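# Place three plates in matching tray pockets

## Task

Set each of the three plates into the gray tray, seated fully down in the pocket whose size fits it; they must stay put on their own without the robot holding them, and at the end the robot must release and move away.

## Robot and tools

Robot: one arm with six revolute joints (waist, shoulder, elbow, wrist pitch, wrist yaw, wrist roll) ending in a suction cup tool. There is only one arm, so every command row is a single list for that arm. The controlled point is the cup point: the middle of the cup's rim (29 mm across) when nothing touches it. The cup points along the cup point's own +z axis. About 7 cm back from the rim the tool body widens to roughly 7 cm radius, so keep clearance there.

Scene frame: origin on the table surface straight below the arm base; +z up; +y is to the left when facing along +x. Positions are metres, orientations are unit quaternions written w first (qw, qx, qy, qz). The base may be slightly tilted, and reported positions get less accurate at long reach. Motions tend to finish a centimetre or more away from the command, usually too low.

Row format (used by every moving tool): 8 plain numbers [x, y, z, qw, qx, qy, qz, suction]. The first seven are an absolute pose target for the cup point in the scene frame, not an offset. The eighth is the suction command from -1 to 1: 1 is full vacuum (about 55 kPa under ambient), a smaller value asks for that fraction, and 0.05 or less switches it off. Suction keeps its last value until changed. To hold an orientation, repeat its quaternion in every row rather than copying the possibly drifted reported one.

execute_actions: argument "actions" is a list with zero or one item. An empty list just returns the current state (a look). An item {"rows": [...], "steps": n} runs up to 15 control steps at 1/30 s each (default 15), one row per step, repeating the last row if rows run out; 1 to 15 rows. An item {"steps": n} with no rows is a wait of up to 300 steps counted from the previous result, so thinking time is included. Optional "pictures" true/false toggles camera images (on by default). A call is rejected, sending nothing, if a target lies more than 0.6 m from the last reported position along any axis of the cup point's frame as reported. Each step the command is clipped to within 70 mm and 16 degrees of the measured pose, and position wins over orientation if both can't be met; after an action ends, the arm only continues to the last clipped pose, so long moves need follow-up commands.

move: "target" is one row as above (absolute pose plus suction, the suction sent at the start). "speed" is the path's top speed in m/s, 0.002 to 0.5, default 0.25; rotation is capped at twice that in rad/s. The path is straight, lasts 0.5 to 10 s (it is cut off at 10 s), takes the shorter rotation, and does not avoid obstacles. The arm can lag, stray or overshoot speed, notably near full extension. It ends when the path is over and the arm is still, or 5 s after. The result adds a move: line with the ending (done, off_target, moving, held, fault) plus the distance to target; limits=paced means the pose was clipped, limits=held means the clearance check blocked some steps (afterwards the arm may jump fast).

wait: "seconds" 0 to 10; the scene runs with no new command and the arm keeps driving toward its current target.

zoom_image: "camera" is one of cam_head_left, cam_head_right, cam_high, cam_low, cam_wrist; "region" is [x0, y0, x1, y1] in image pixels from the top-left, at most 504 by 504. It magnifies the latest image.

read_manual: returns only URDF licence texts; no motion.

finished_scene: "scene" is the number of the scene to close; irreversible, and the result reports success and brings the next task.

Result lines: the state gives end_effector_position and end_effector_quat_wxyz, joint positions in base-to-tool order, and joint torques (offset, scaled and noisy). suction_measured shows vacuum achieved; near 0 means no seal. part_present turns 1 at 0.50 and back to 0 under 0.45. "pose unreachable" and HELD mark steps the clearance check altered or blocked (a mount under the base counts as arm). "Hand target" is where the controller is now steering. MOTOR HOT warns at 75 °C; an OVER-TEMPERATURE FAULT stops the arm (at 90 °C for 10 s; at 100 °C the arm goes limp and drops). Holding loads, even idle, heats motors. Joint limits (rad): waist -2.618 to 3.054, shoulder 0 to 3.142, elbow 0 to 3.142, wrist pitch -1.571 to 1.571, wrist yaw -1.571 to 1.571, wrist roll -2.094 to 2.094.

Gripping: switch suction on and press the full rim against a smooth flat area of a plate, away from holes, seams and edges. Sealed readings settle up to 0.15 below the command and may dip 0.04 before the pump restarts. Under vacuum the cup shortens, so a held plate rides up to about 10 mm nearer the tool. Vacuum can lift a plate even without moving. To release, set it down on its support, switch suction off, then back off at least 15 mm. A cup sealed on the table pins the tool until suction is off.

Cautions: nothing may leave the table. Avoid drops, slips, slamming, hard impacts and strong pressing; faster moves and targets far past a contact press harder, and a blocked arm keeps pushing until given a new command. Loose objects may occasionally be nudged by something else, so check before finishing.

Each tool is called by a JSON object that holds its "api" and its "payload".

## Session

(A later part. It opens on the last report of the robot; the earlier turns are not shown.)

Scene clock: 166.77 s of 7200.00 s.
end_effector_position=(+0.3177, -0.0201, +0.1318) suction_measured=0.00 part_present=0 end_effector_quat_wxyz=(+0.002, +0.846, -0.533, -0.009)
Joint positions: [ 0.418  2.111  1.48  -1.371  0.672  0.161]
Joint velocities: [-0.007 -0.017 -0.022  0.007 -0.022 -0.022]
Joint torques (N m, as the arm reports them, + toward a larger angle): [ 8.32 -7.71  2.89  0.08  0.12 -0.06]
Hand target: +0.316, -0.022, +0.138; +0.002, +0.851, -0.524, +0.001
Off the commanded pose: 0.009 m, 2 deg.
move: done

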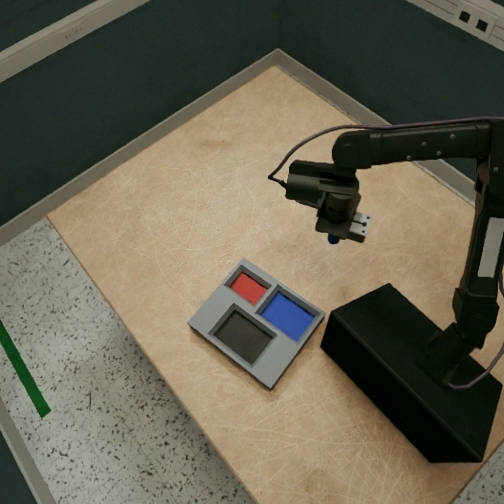

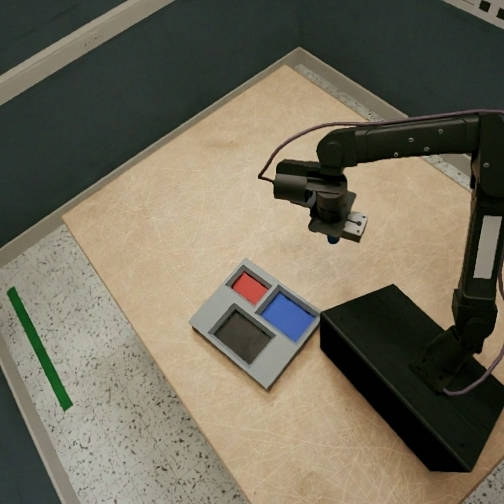

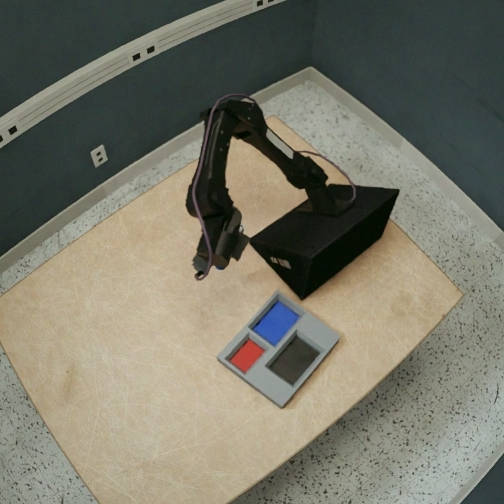

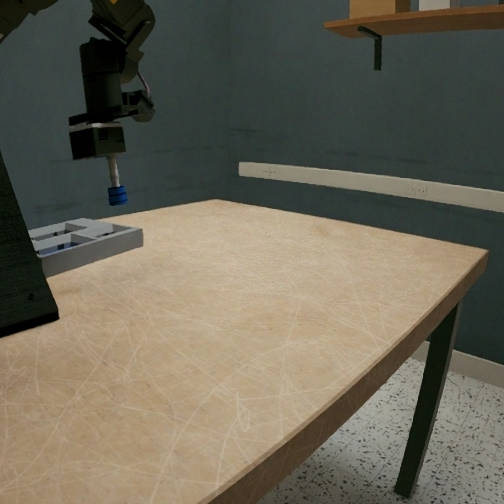

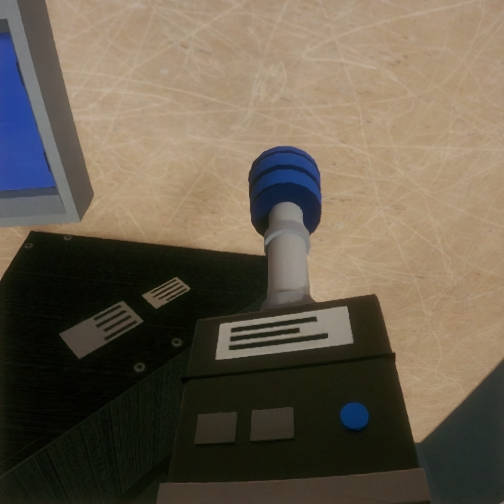

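{"api": "move", "payload": {"target": [0.398,0.192,0.075,0,0.852,-0.524,0,0]}}

{"api": "move", "payload": {"target": [0.398,0.192,-0.05,0,0.852,-0.524,0,0], "speed": 0.05}}

{"api": "move", "payload": {"target": [0.398,0.19,0.08,0,0.852,-0.524,0,0], "speed": 0.15}}

{"api": "move", "payload": {"target": [0.303,0.18,0.07,0,0.852,-0.524,0,0]}}

{"api": "move", "payload": {"target": [0.301,0.182,-0.045,0,0.852,-0.524,0,0], "speed": 0.05}}

{"api": "move", "payload": {"target": [0.303,0.175,0.09,0,0.852,-0.524,0,0], "speed": 0.15}}

{"api": "move", "payload": {"target": [0.32,-0.02,0.14,0,0.852,-0.524,0,0]}}

{"api": "zoom_image", "payload": {"camera": "cam_high", "region": [210,280,350,420]}}

{"api": "zoom_image", "payload": {"camera": "cam_head_left", "region": [185,250,335,400]}}

Scene clock: 174.40 s of 7200.00 s.
end_effector_position=(+0.3998, +0.1840, +0.0650) suction_measured=0.00 part_present=0 end_effector_quat_wxyz=(+0.008, +0.850, -0.526, -0.007)
Joint positions: [ 0.531  3.016  2.371 -1.443  0.629  0.277]
Joint velocities: [-0.017 -0.002 -0.022 -0.037  0.007 -0.037]
Joint torques (N m, as the arm reports them, + toward a larger angle): [ 10.69 -11.62   5.79   0.13   0.06   0.04]
Hand target: +0.401, +0.191, +0.076; -0.001, +0.852, -0.524, +0.000
Off the commanded pose: 0.013 m, 1 deg.
After step 90, 2.80 s passed at rest.
move: off_target

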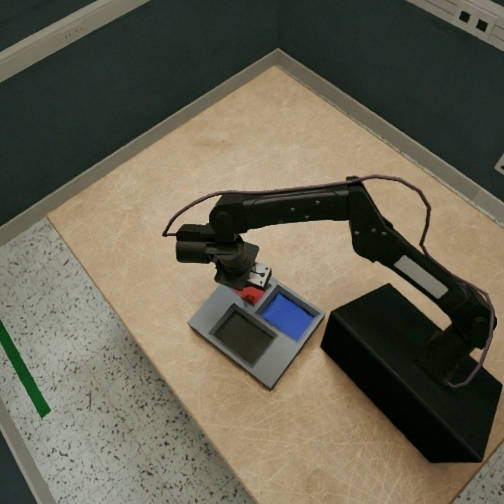

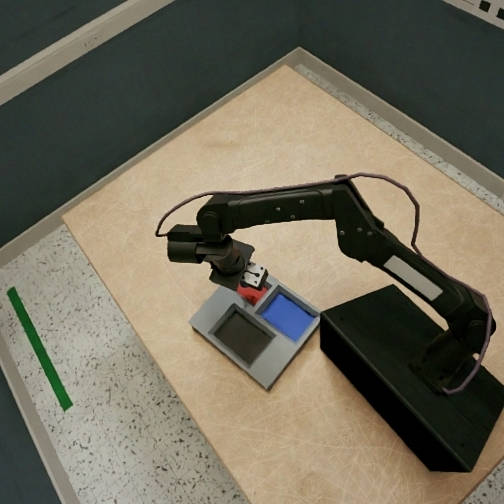

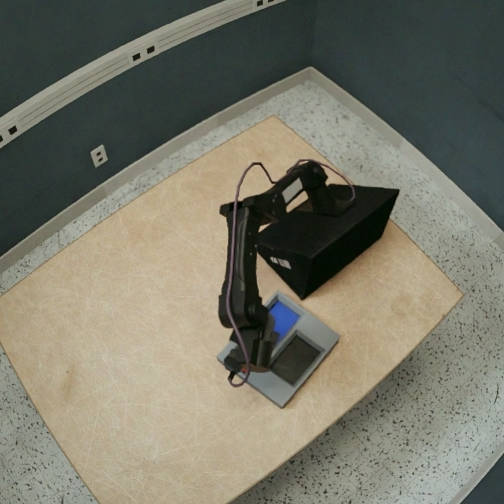

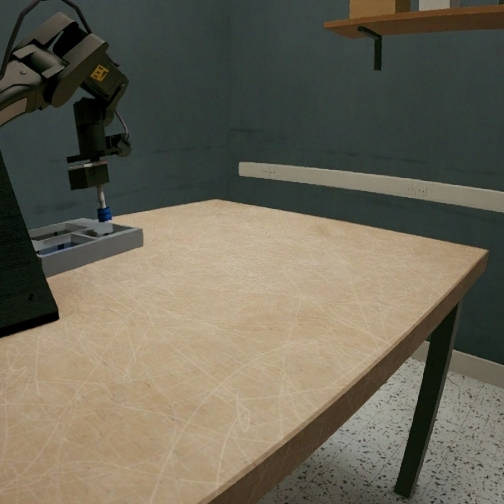

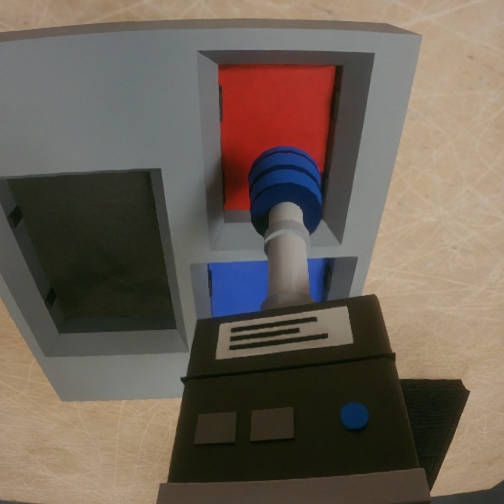

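Scene clock: 176.93 s of 7200.00 s.
end_effector_position=(+0.3949, +0.1823, +0.0033) suction_measured=0.00 part_present=0 end_effector_quat_wxyz=(+0.008, +0.868, -0.496, +0.012)
Joint positions: [ 0.468  2.966  2.057 -1.121  0.696  0.127]
Joint velocities: [-0.012 -0.012 -0.022  0.081  0.037  0.007]
Joint torques (N m, as the arm reports them, + toward a larger angle): [ 2.59 -6.42  0.57  1.75  0.1  -0.13]
Hand target: +0.393, +0.189, -0.045; +0.006, +0.851, -0.524, -0.001
Off the commanded pose: 0.054 m, 4 deg.
move: off_target

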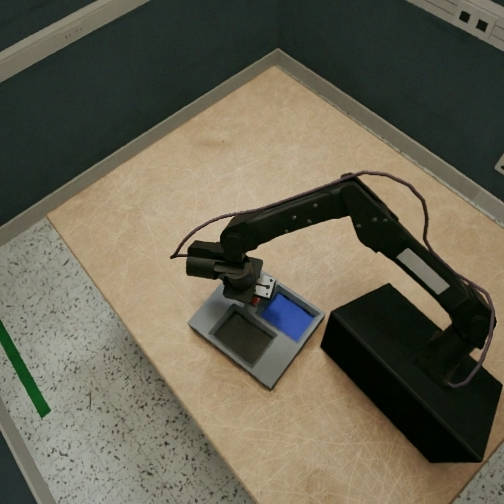

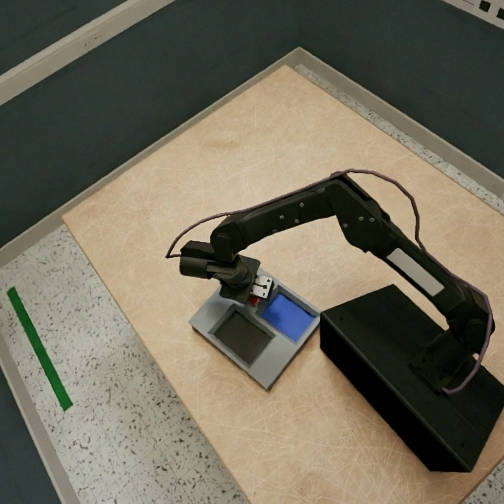

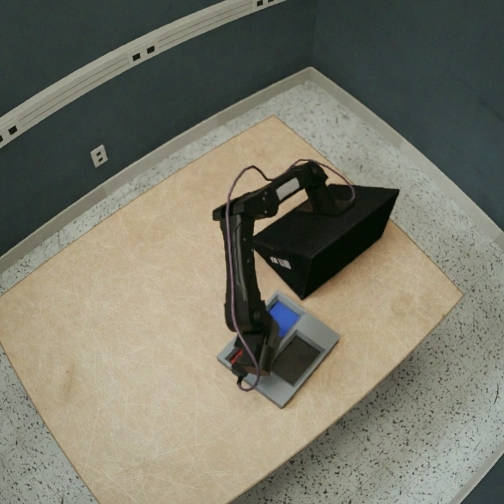

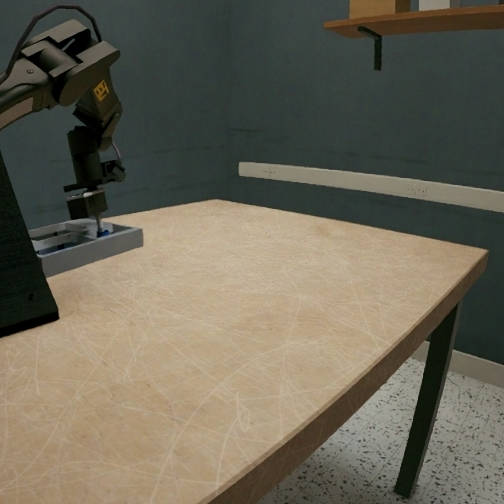

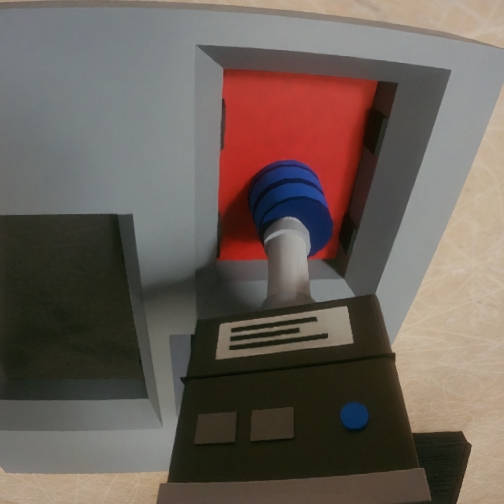

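Scene clock: 178.27 s of 7200.00 s.
end_effector_position=(+0.3954, +0.1831, +0.0690) suction_measured=0.00 part_present=0 end_effector_quat_wxyz=(+0.009, +0.852, -0.524, -0.006)
Joint positions: [ 0.541  2.997  2.341 -1.441  0.627  0.284]
Joint velocities: [ 0.007 -0.002  0.012  0.037 -0.007  0.037]
Joint torques (N m, as the arm reports them, + toward a larger angle): [ 10.4  -11.88   5.98   0.06   0.02   0.04]
Hand target: +0.398, +0.189, +0.080; -0.001, +0.852, -0.524, -0.000
Off the commanded pose: 0.013 m, 1 deg.
move: off_target

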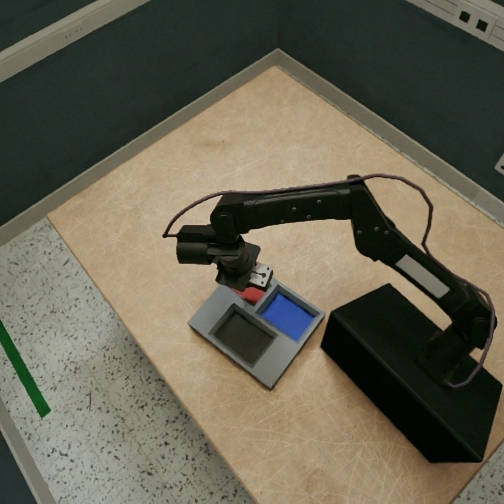

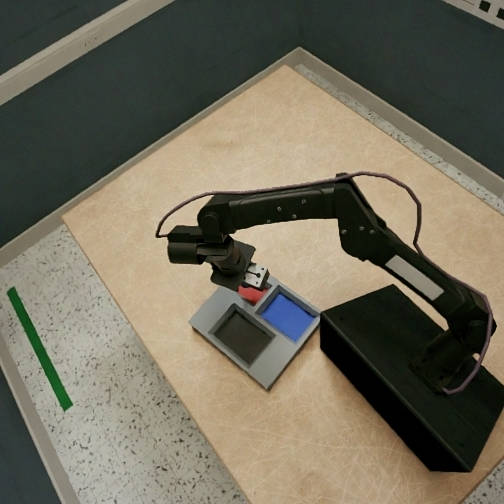

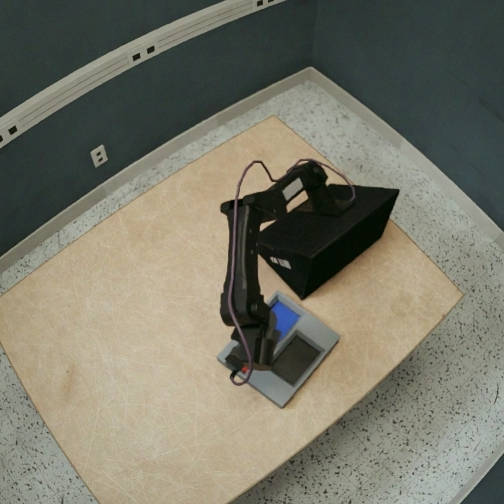

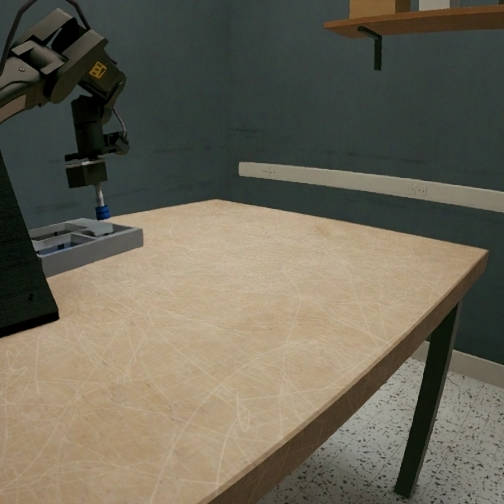

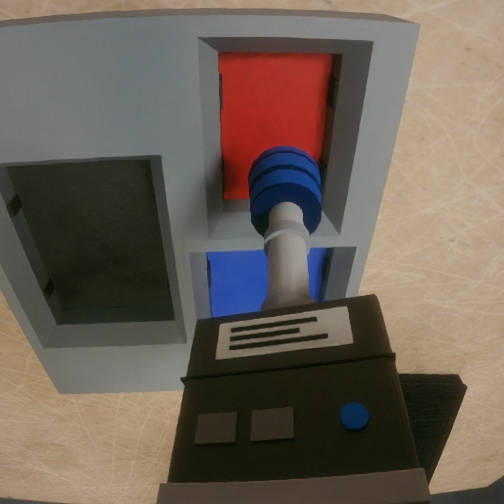

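Scene clock: 179.47 s of 7200.00 s.
end_effector_position=(+0.2981, +0.1804, +0.0600) suction_measured=0.00 part_present=0 end_effector_quat_wxyz=(+0.017, +0.856, -0.516, -0.006)
Joint positions: [ 0.659  2.721  1.679 -1.143  0.567  0.398]
Joint velocities: [-0.022 -0.002 -0.007 -0.066  0.037  0.007]
Joint torques (N m, as the arm reports them, + toward a larger angle): [  7.74 -13.     3.14   0.36  -0.02   0.07]
Hand target: +0.304, +0.183, +0.071; -0.000, +0.852, -0.524, -0.000
Off the commanded pose: 0.011 m, 2 deg.
move: off_target

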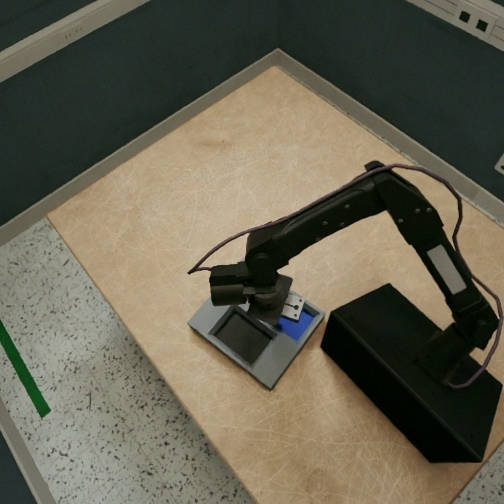

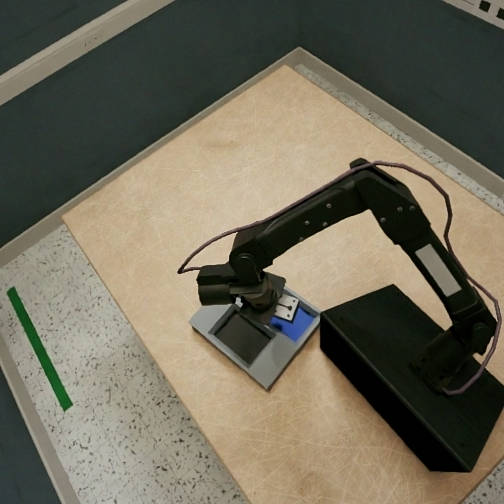

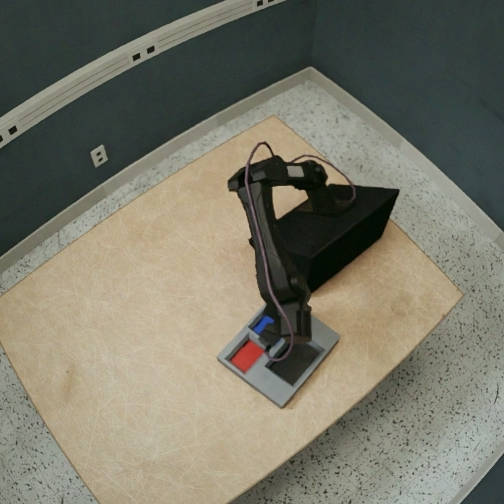

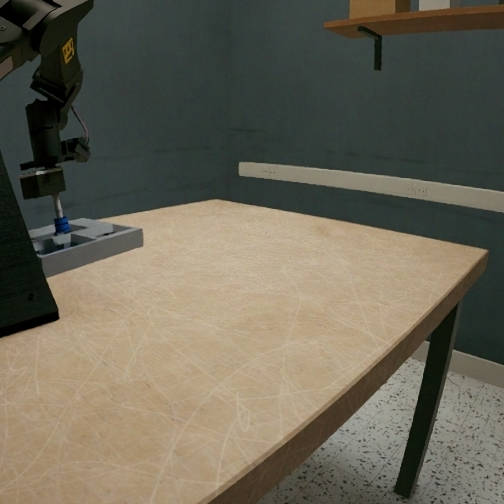

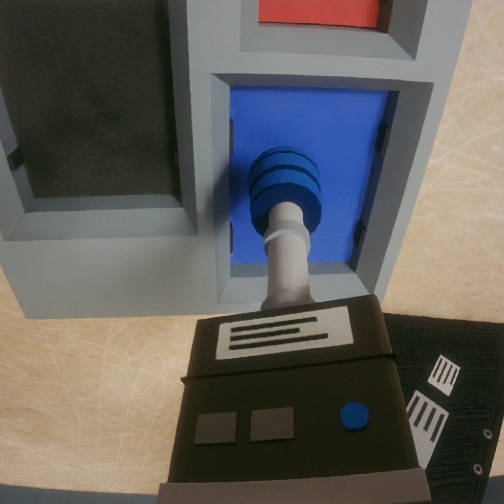

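Scene clock: 181.80 s of 7200.00 s.
end_effector_position=(+0.3000, +0.1761, +0.0047) suction_measured=0.00 part_present=0 end_effector_quat_wxyz=(+0.004, +0.866, -0.500, +0.004)
Joint positions: [ 0.576  2.726  1.498 -0.872  0.627  0.255]
Joint velocities: [-0.012  0.002 -0.002  0.037 -0.007 -0.022]
Joint torques (N m, as the arm reports them, + toward a larger angle): [ 1.05 -3.86 -0.08  1.79  0.3  -0.17]
Hand target: +0.296, +0.179, -0.039; +0.007, +0.851, -0.524, -0.001
Off the commanded pose: 0.050 m, 3 deg.
move: off_target

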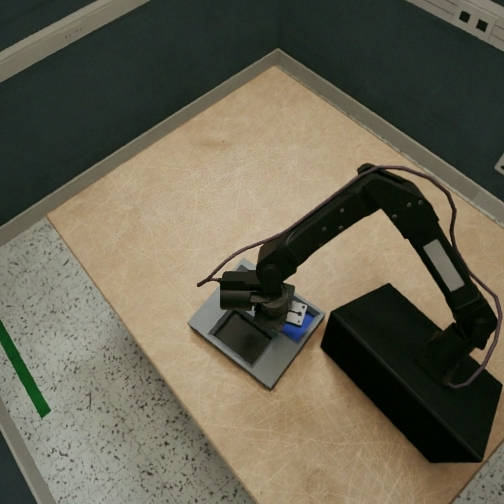

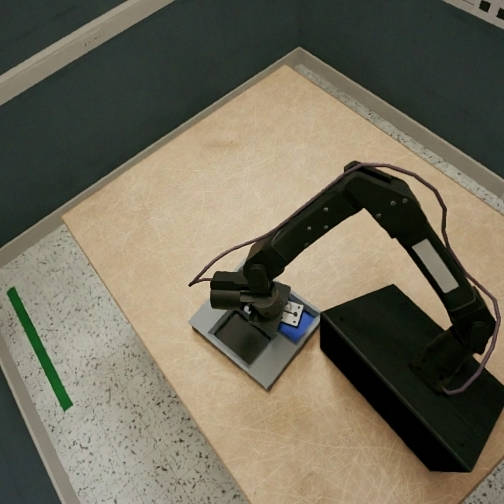

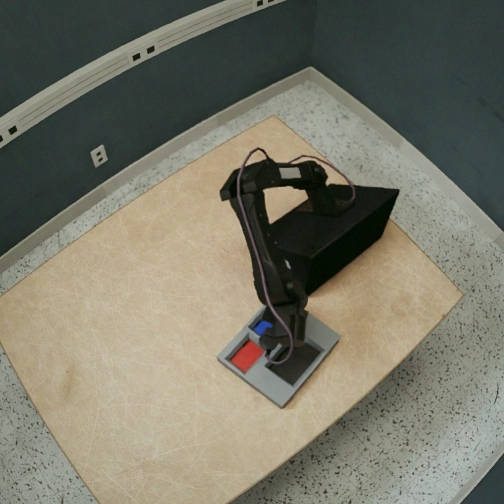

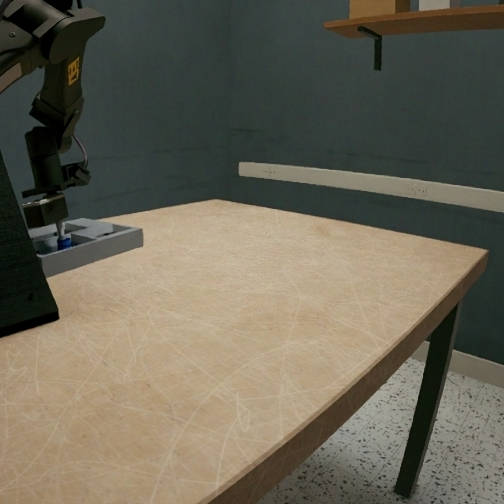

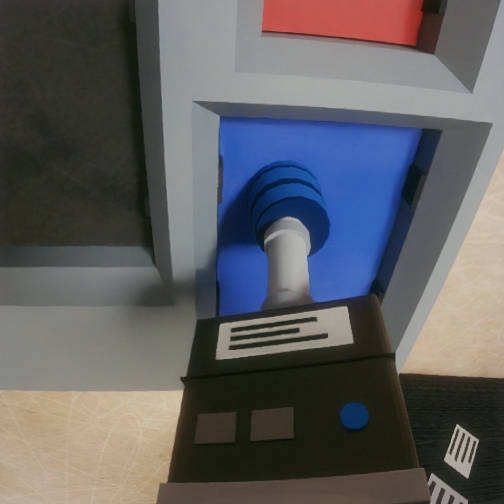

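Scene clock: 183.07 s of 7200.00 s.
end_effector_position=(+0.2960, +0.1695, +0.0748) suction_measured=0.00 part_present=0 end_effector_quat_wxyz=(+0.017, +0.854, -0.519, -0.006)
Joint positions: [ 0.668  2.67   1.662 -1.18   0.562  0.412]
Joint velocities: [ 0.002  0.017 -0.022 -0.051 -0.051  0.051]
Joint torques (N m, as the arm reports them, + toward a larger angle): [  8.55 -11.77   6.02   0.06  -0.09   0.03]
Hand target: +0.302, +0.174, +0.090; -0.001, +0.852, -0.524, -0.000
Off the commanded pose: 0.018 m, 2 deg.
move: off_target

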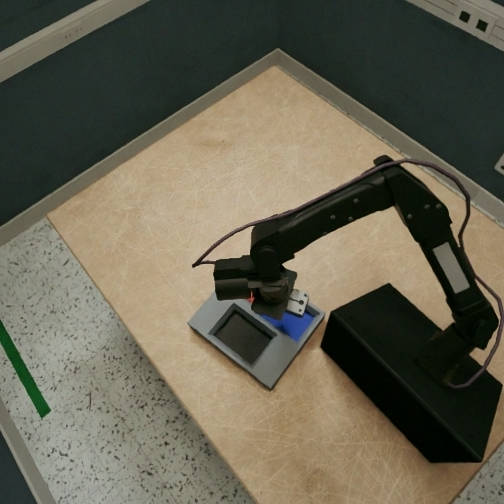

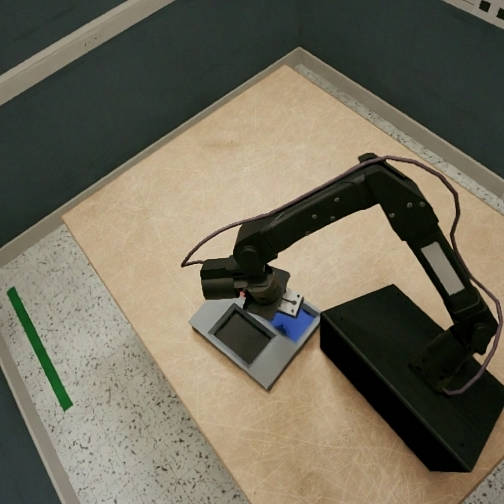

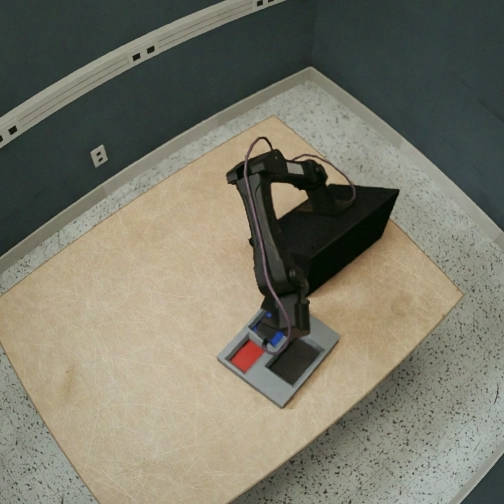

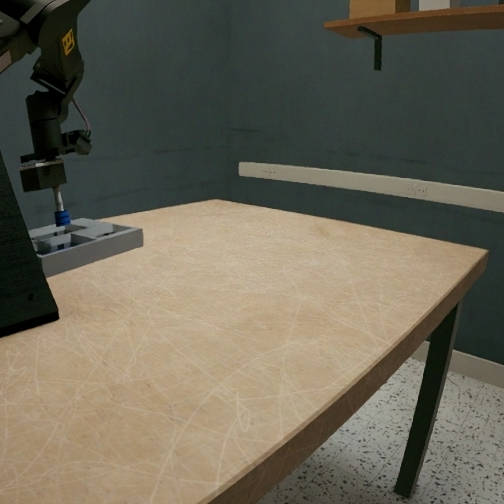

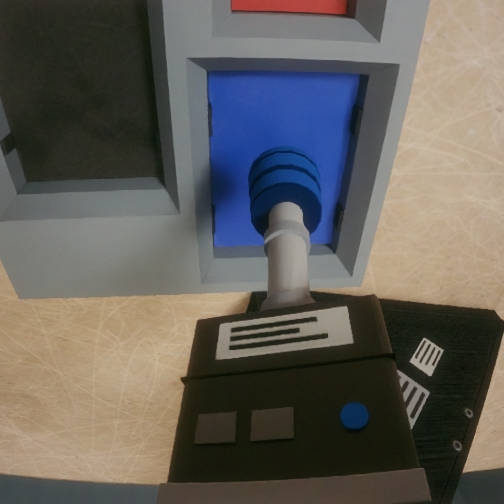

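Scene clock: 184.47 s of 7200.00 s.
end_effector_position=(+0.3138, -0.0202, +0.1295) suction_measured=0.00 part_present=0 end_effector_quat_wxyz=(+0.007, +0.849, -0.528, -0.012)
Joint positions: [ 0.419  2.112  1.468 -1.372  0.672  0.16 ]
Joint velocities: [ 0.002 -0.002  0.017 -0.007 -0.051 -0.022]
Joint torques (N m, as the arm reports them, + toward a larger angle): [ 7.97 -7.55  4.2   0.12  0.19 -0.09]
Hand target: +0.317, -0.022, +0.139; +0.001, +0.852, -0.524, +0.001
Off the commanded pose: 0.012 m, 2 deg.
move: off_target

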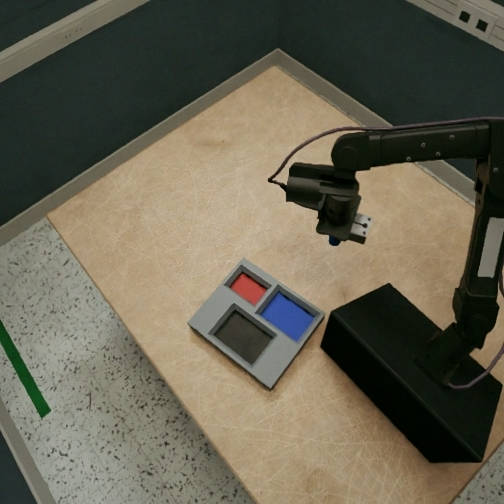

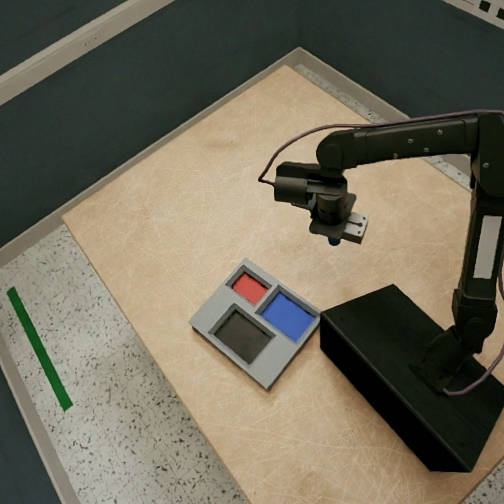

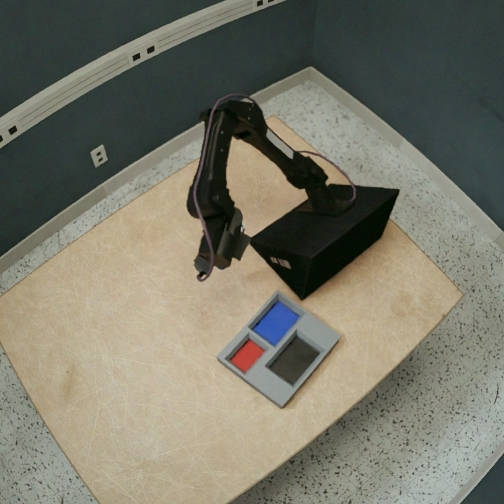

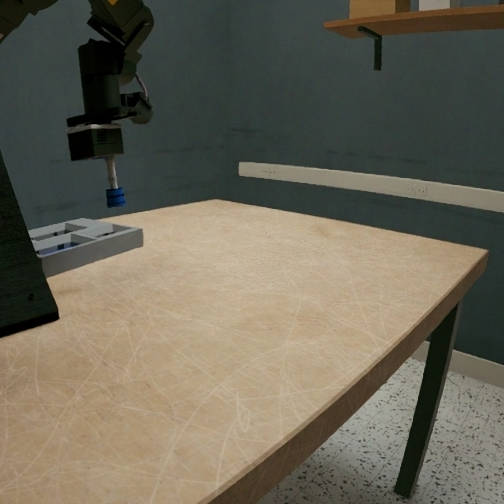

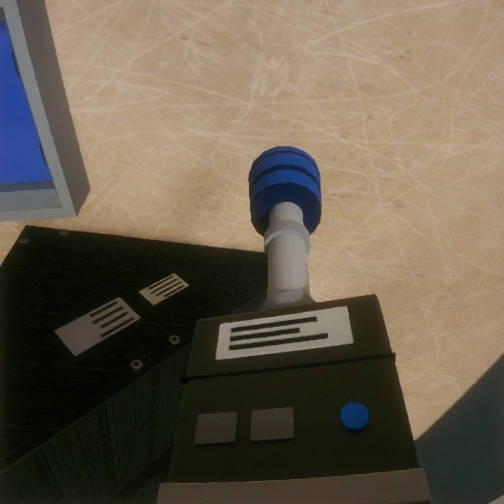

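Region (210, 280, 350, 420) of cam_high's 504x504 image, scaled by 3.600, with more detail than that image has.

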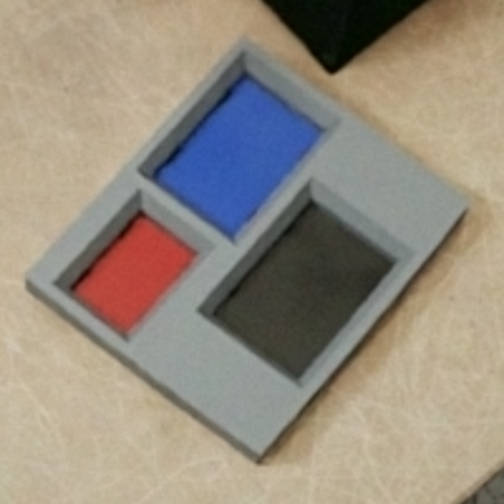

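Region (185, 250, 335, 400) of cam_head_left's 504x504 image, scaled by 3.360, with more detail than that image has.

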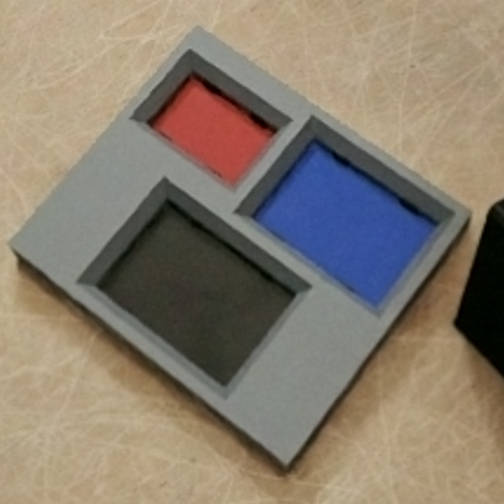

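{"api": "finished_scene", "payload": {"scene": 1}}

The scene is finished: the task was done.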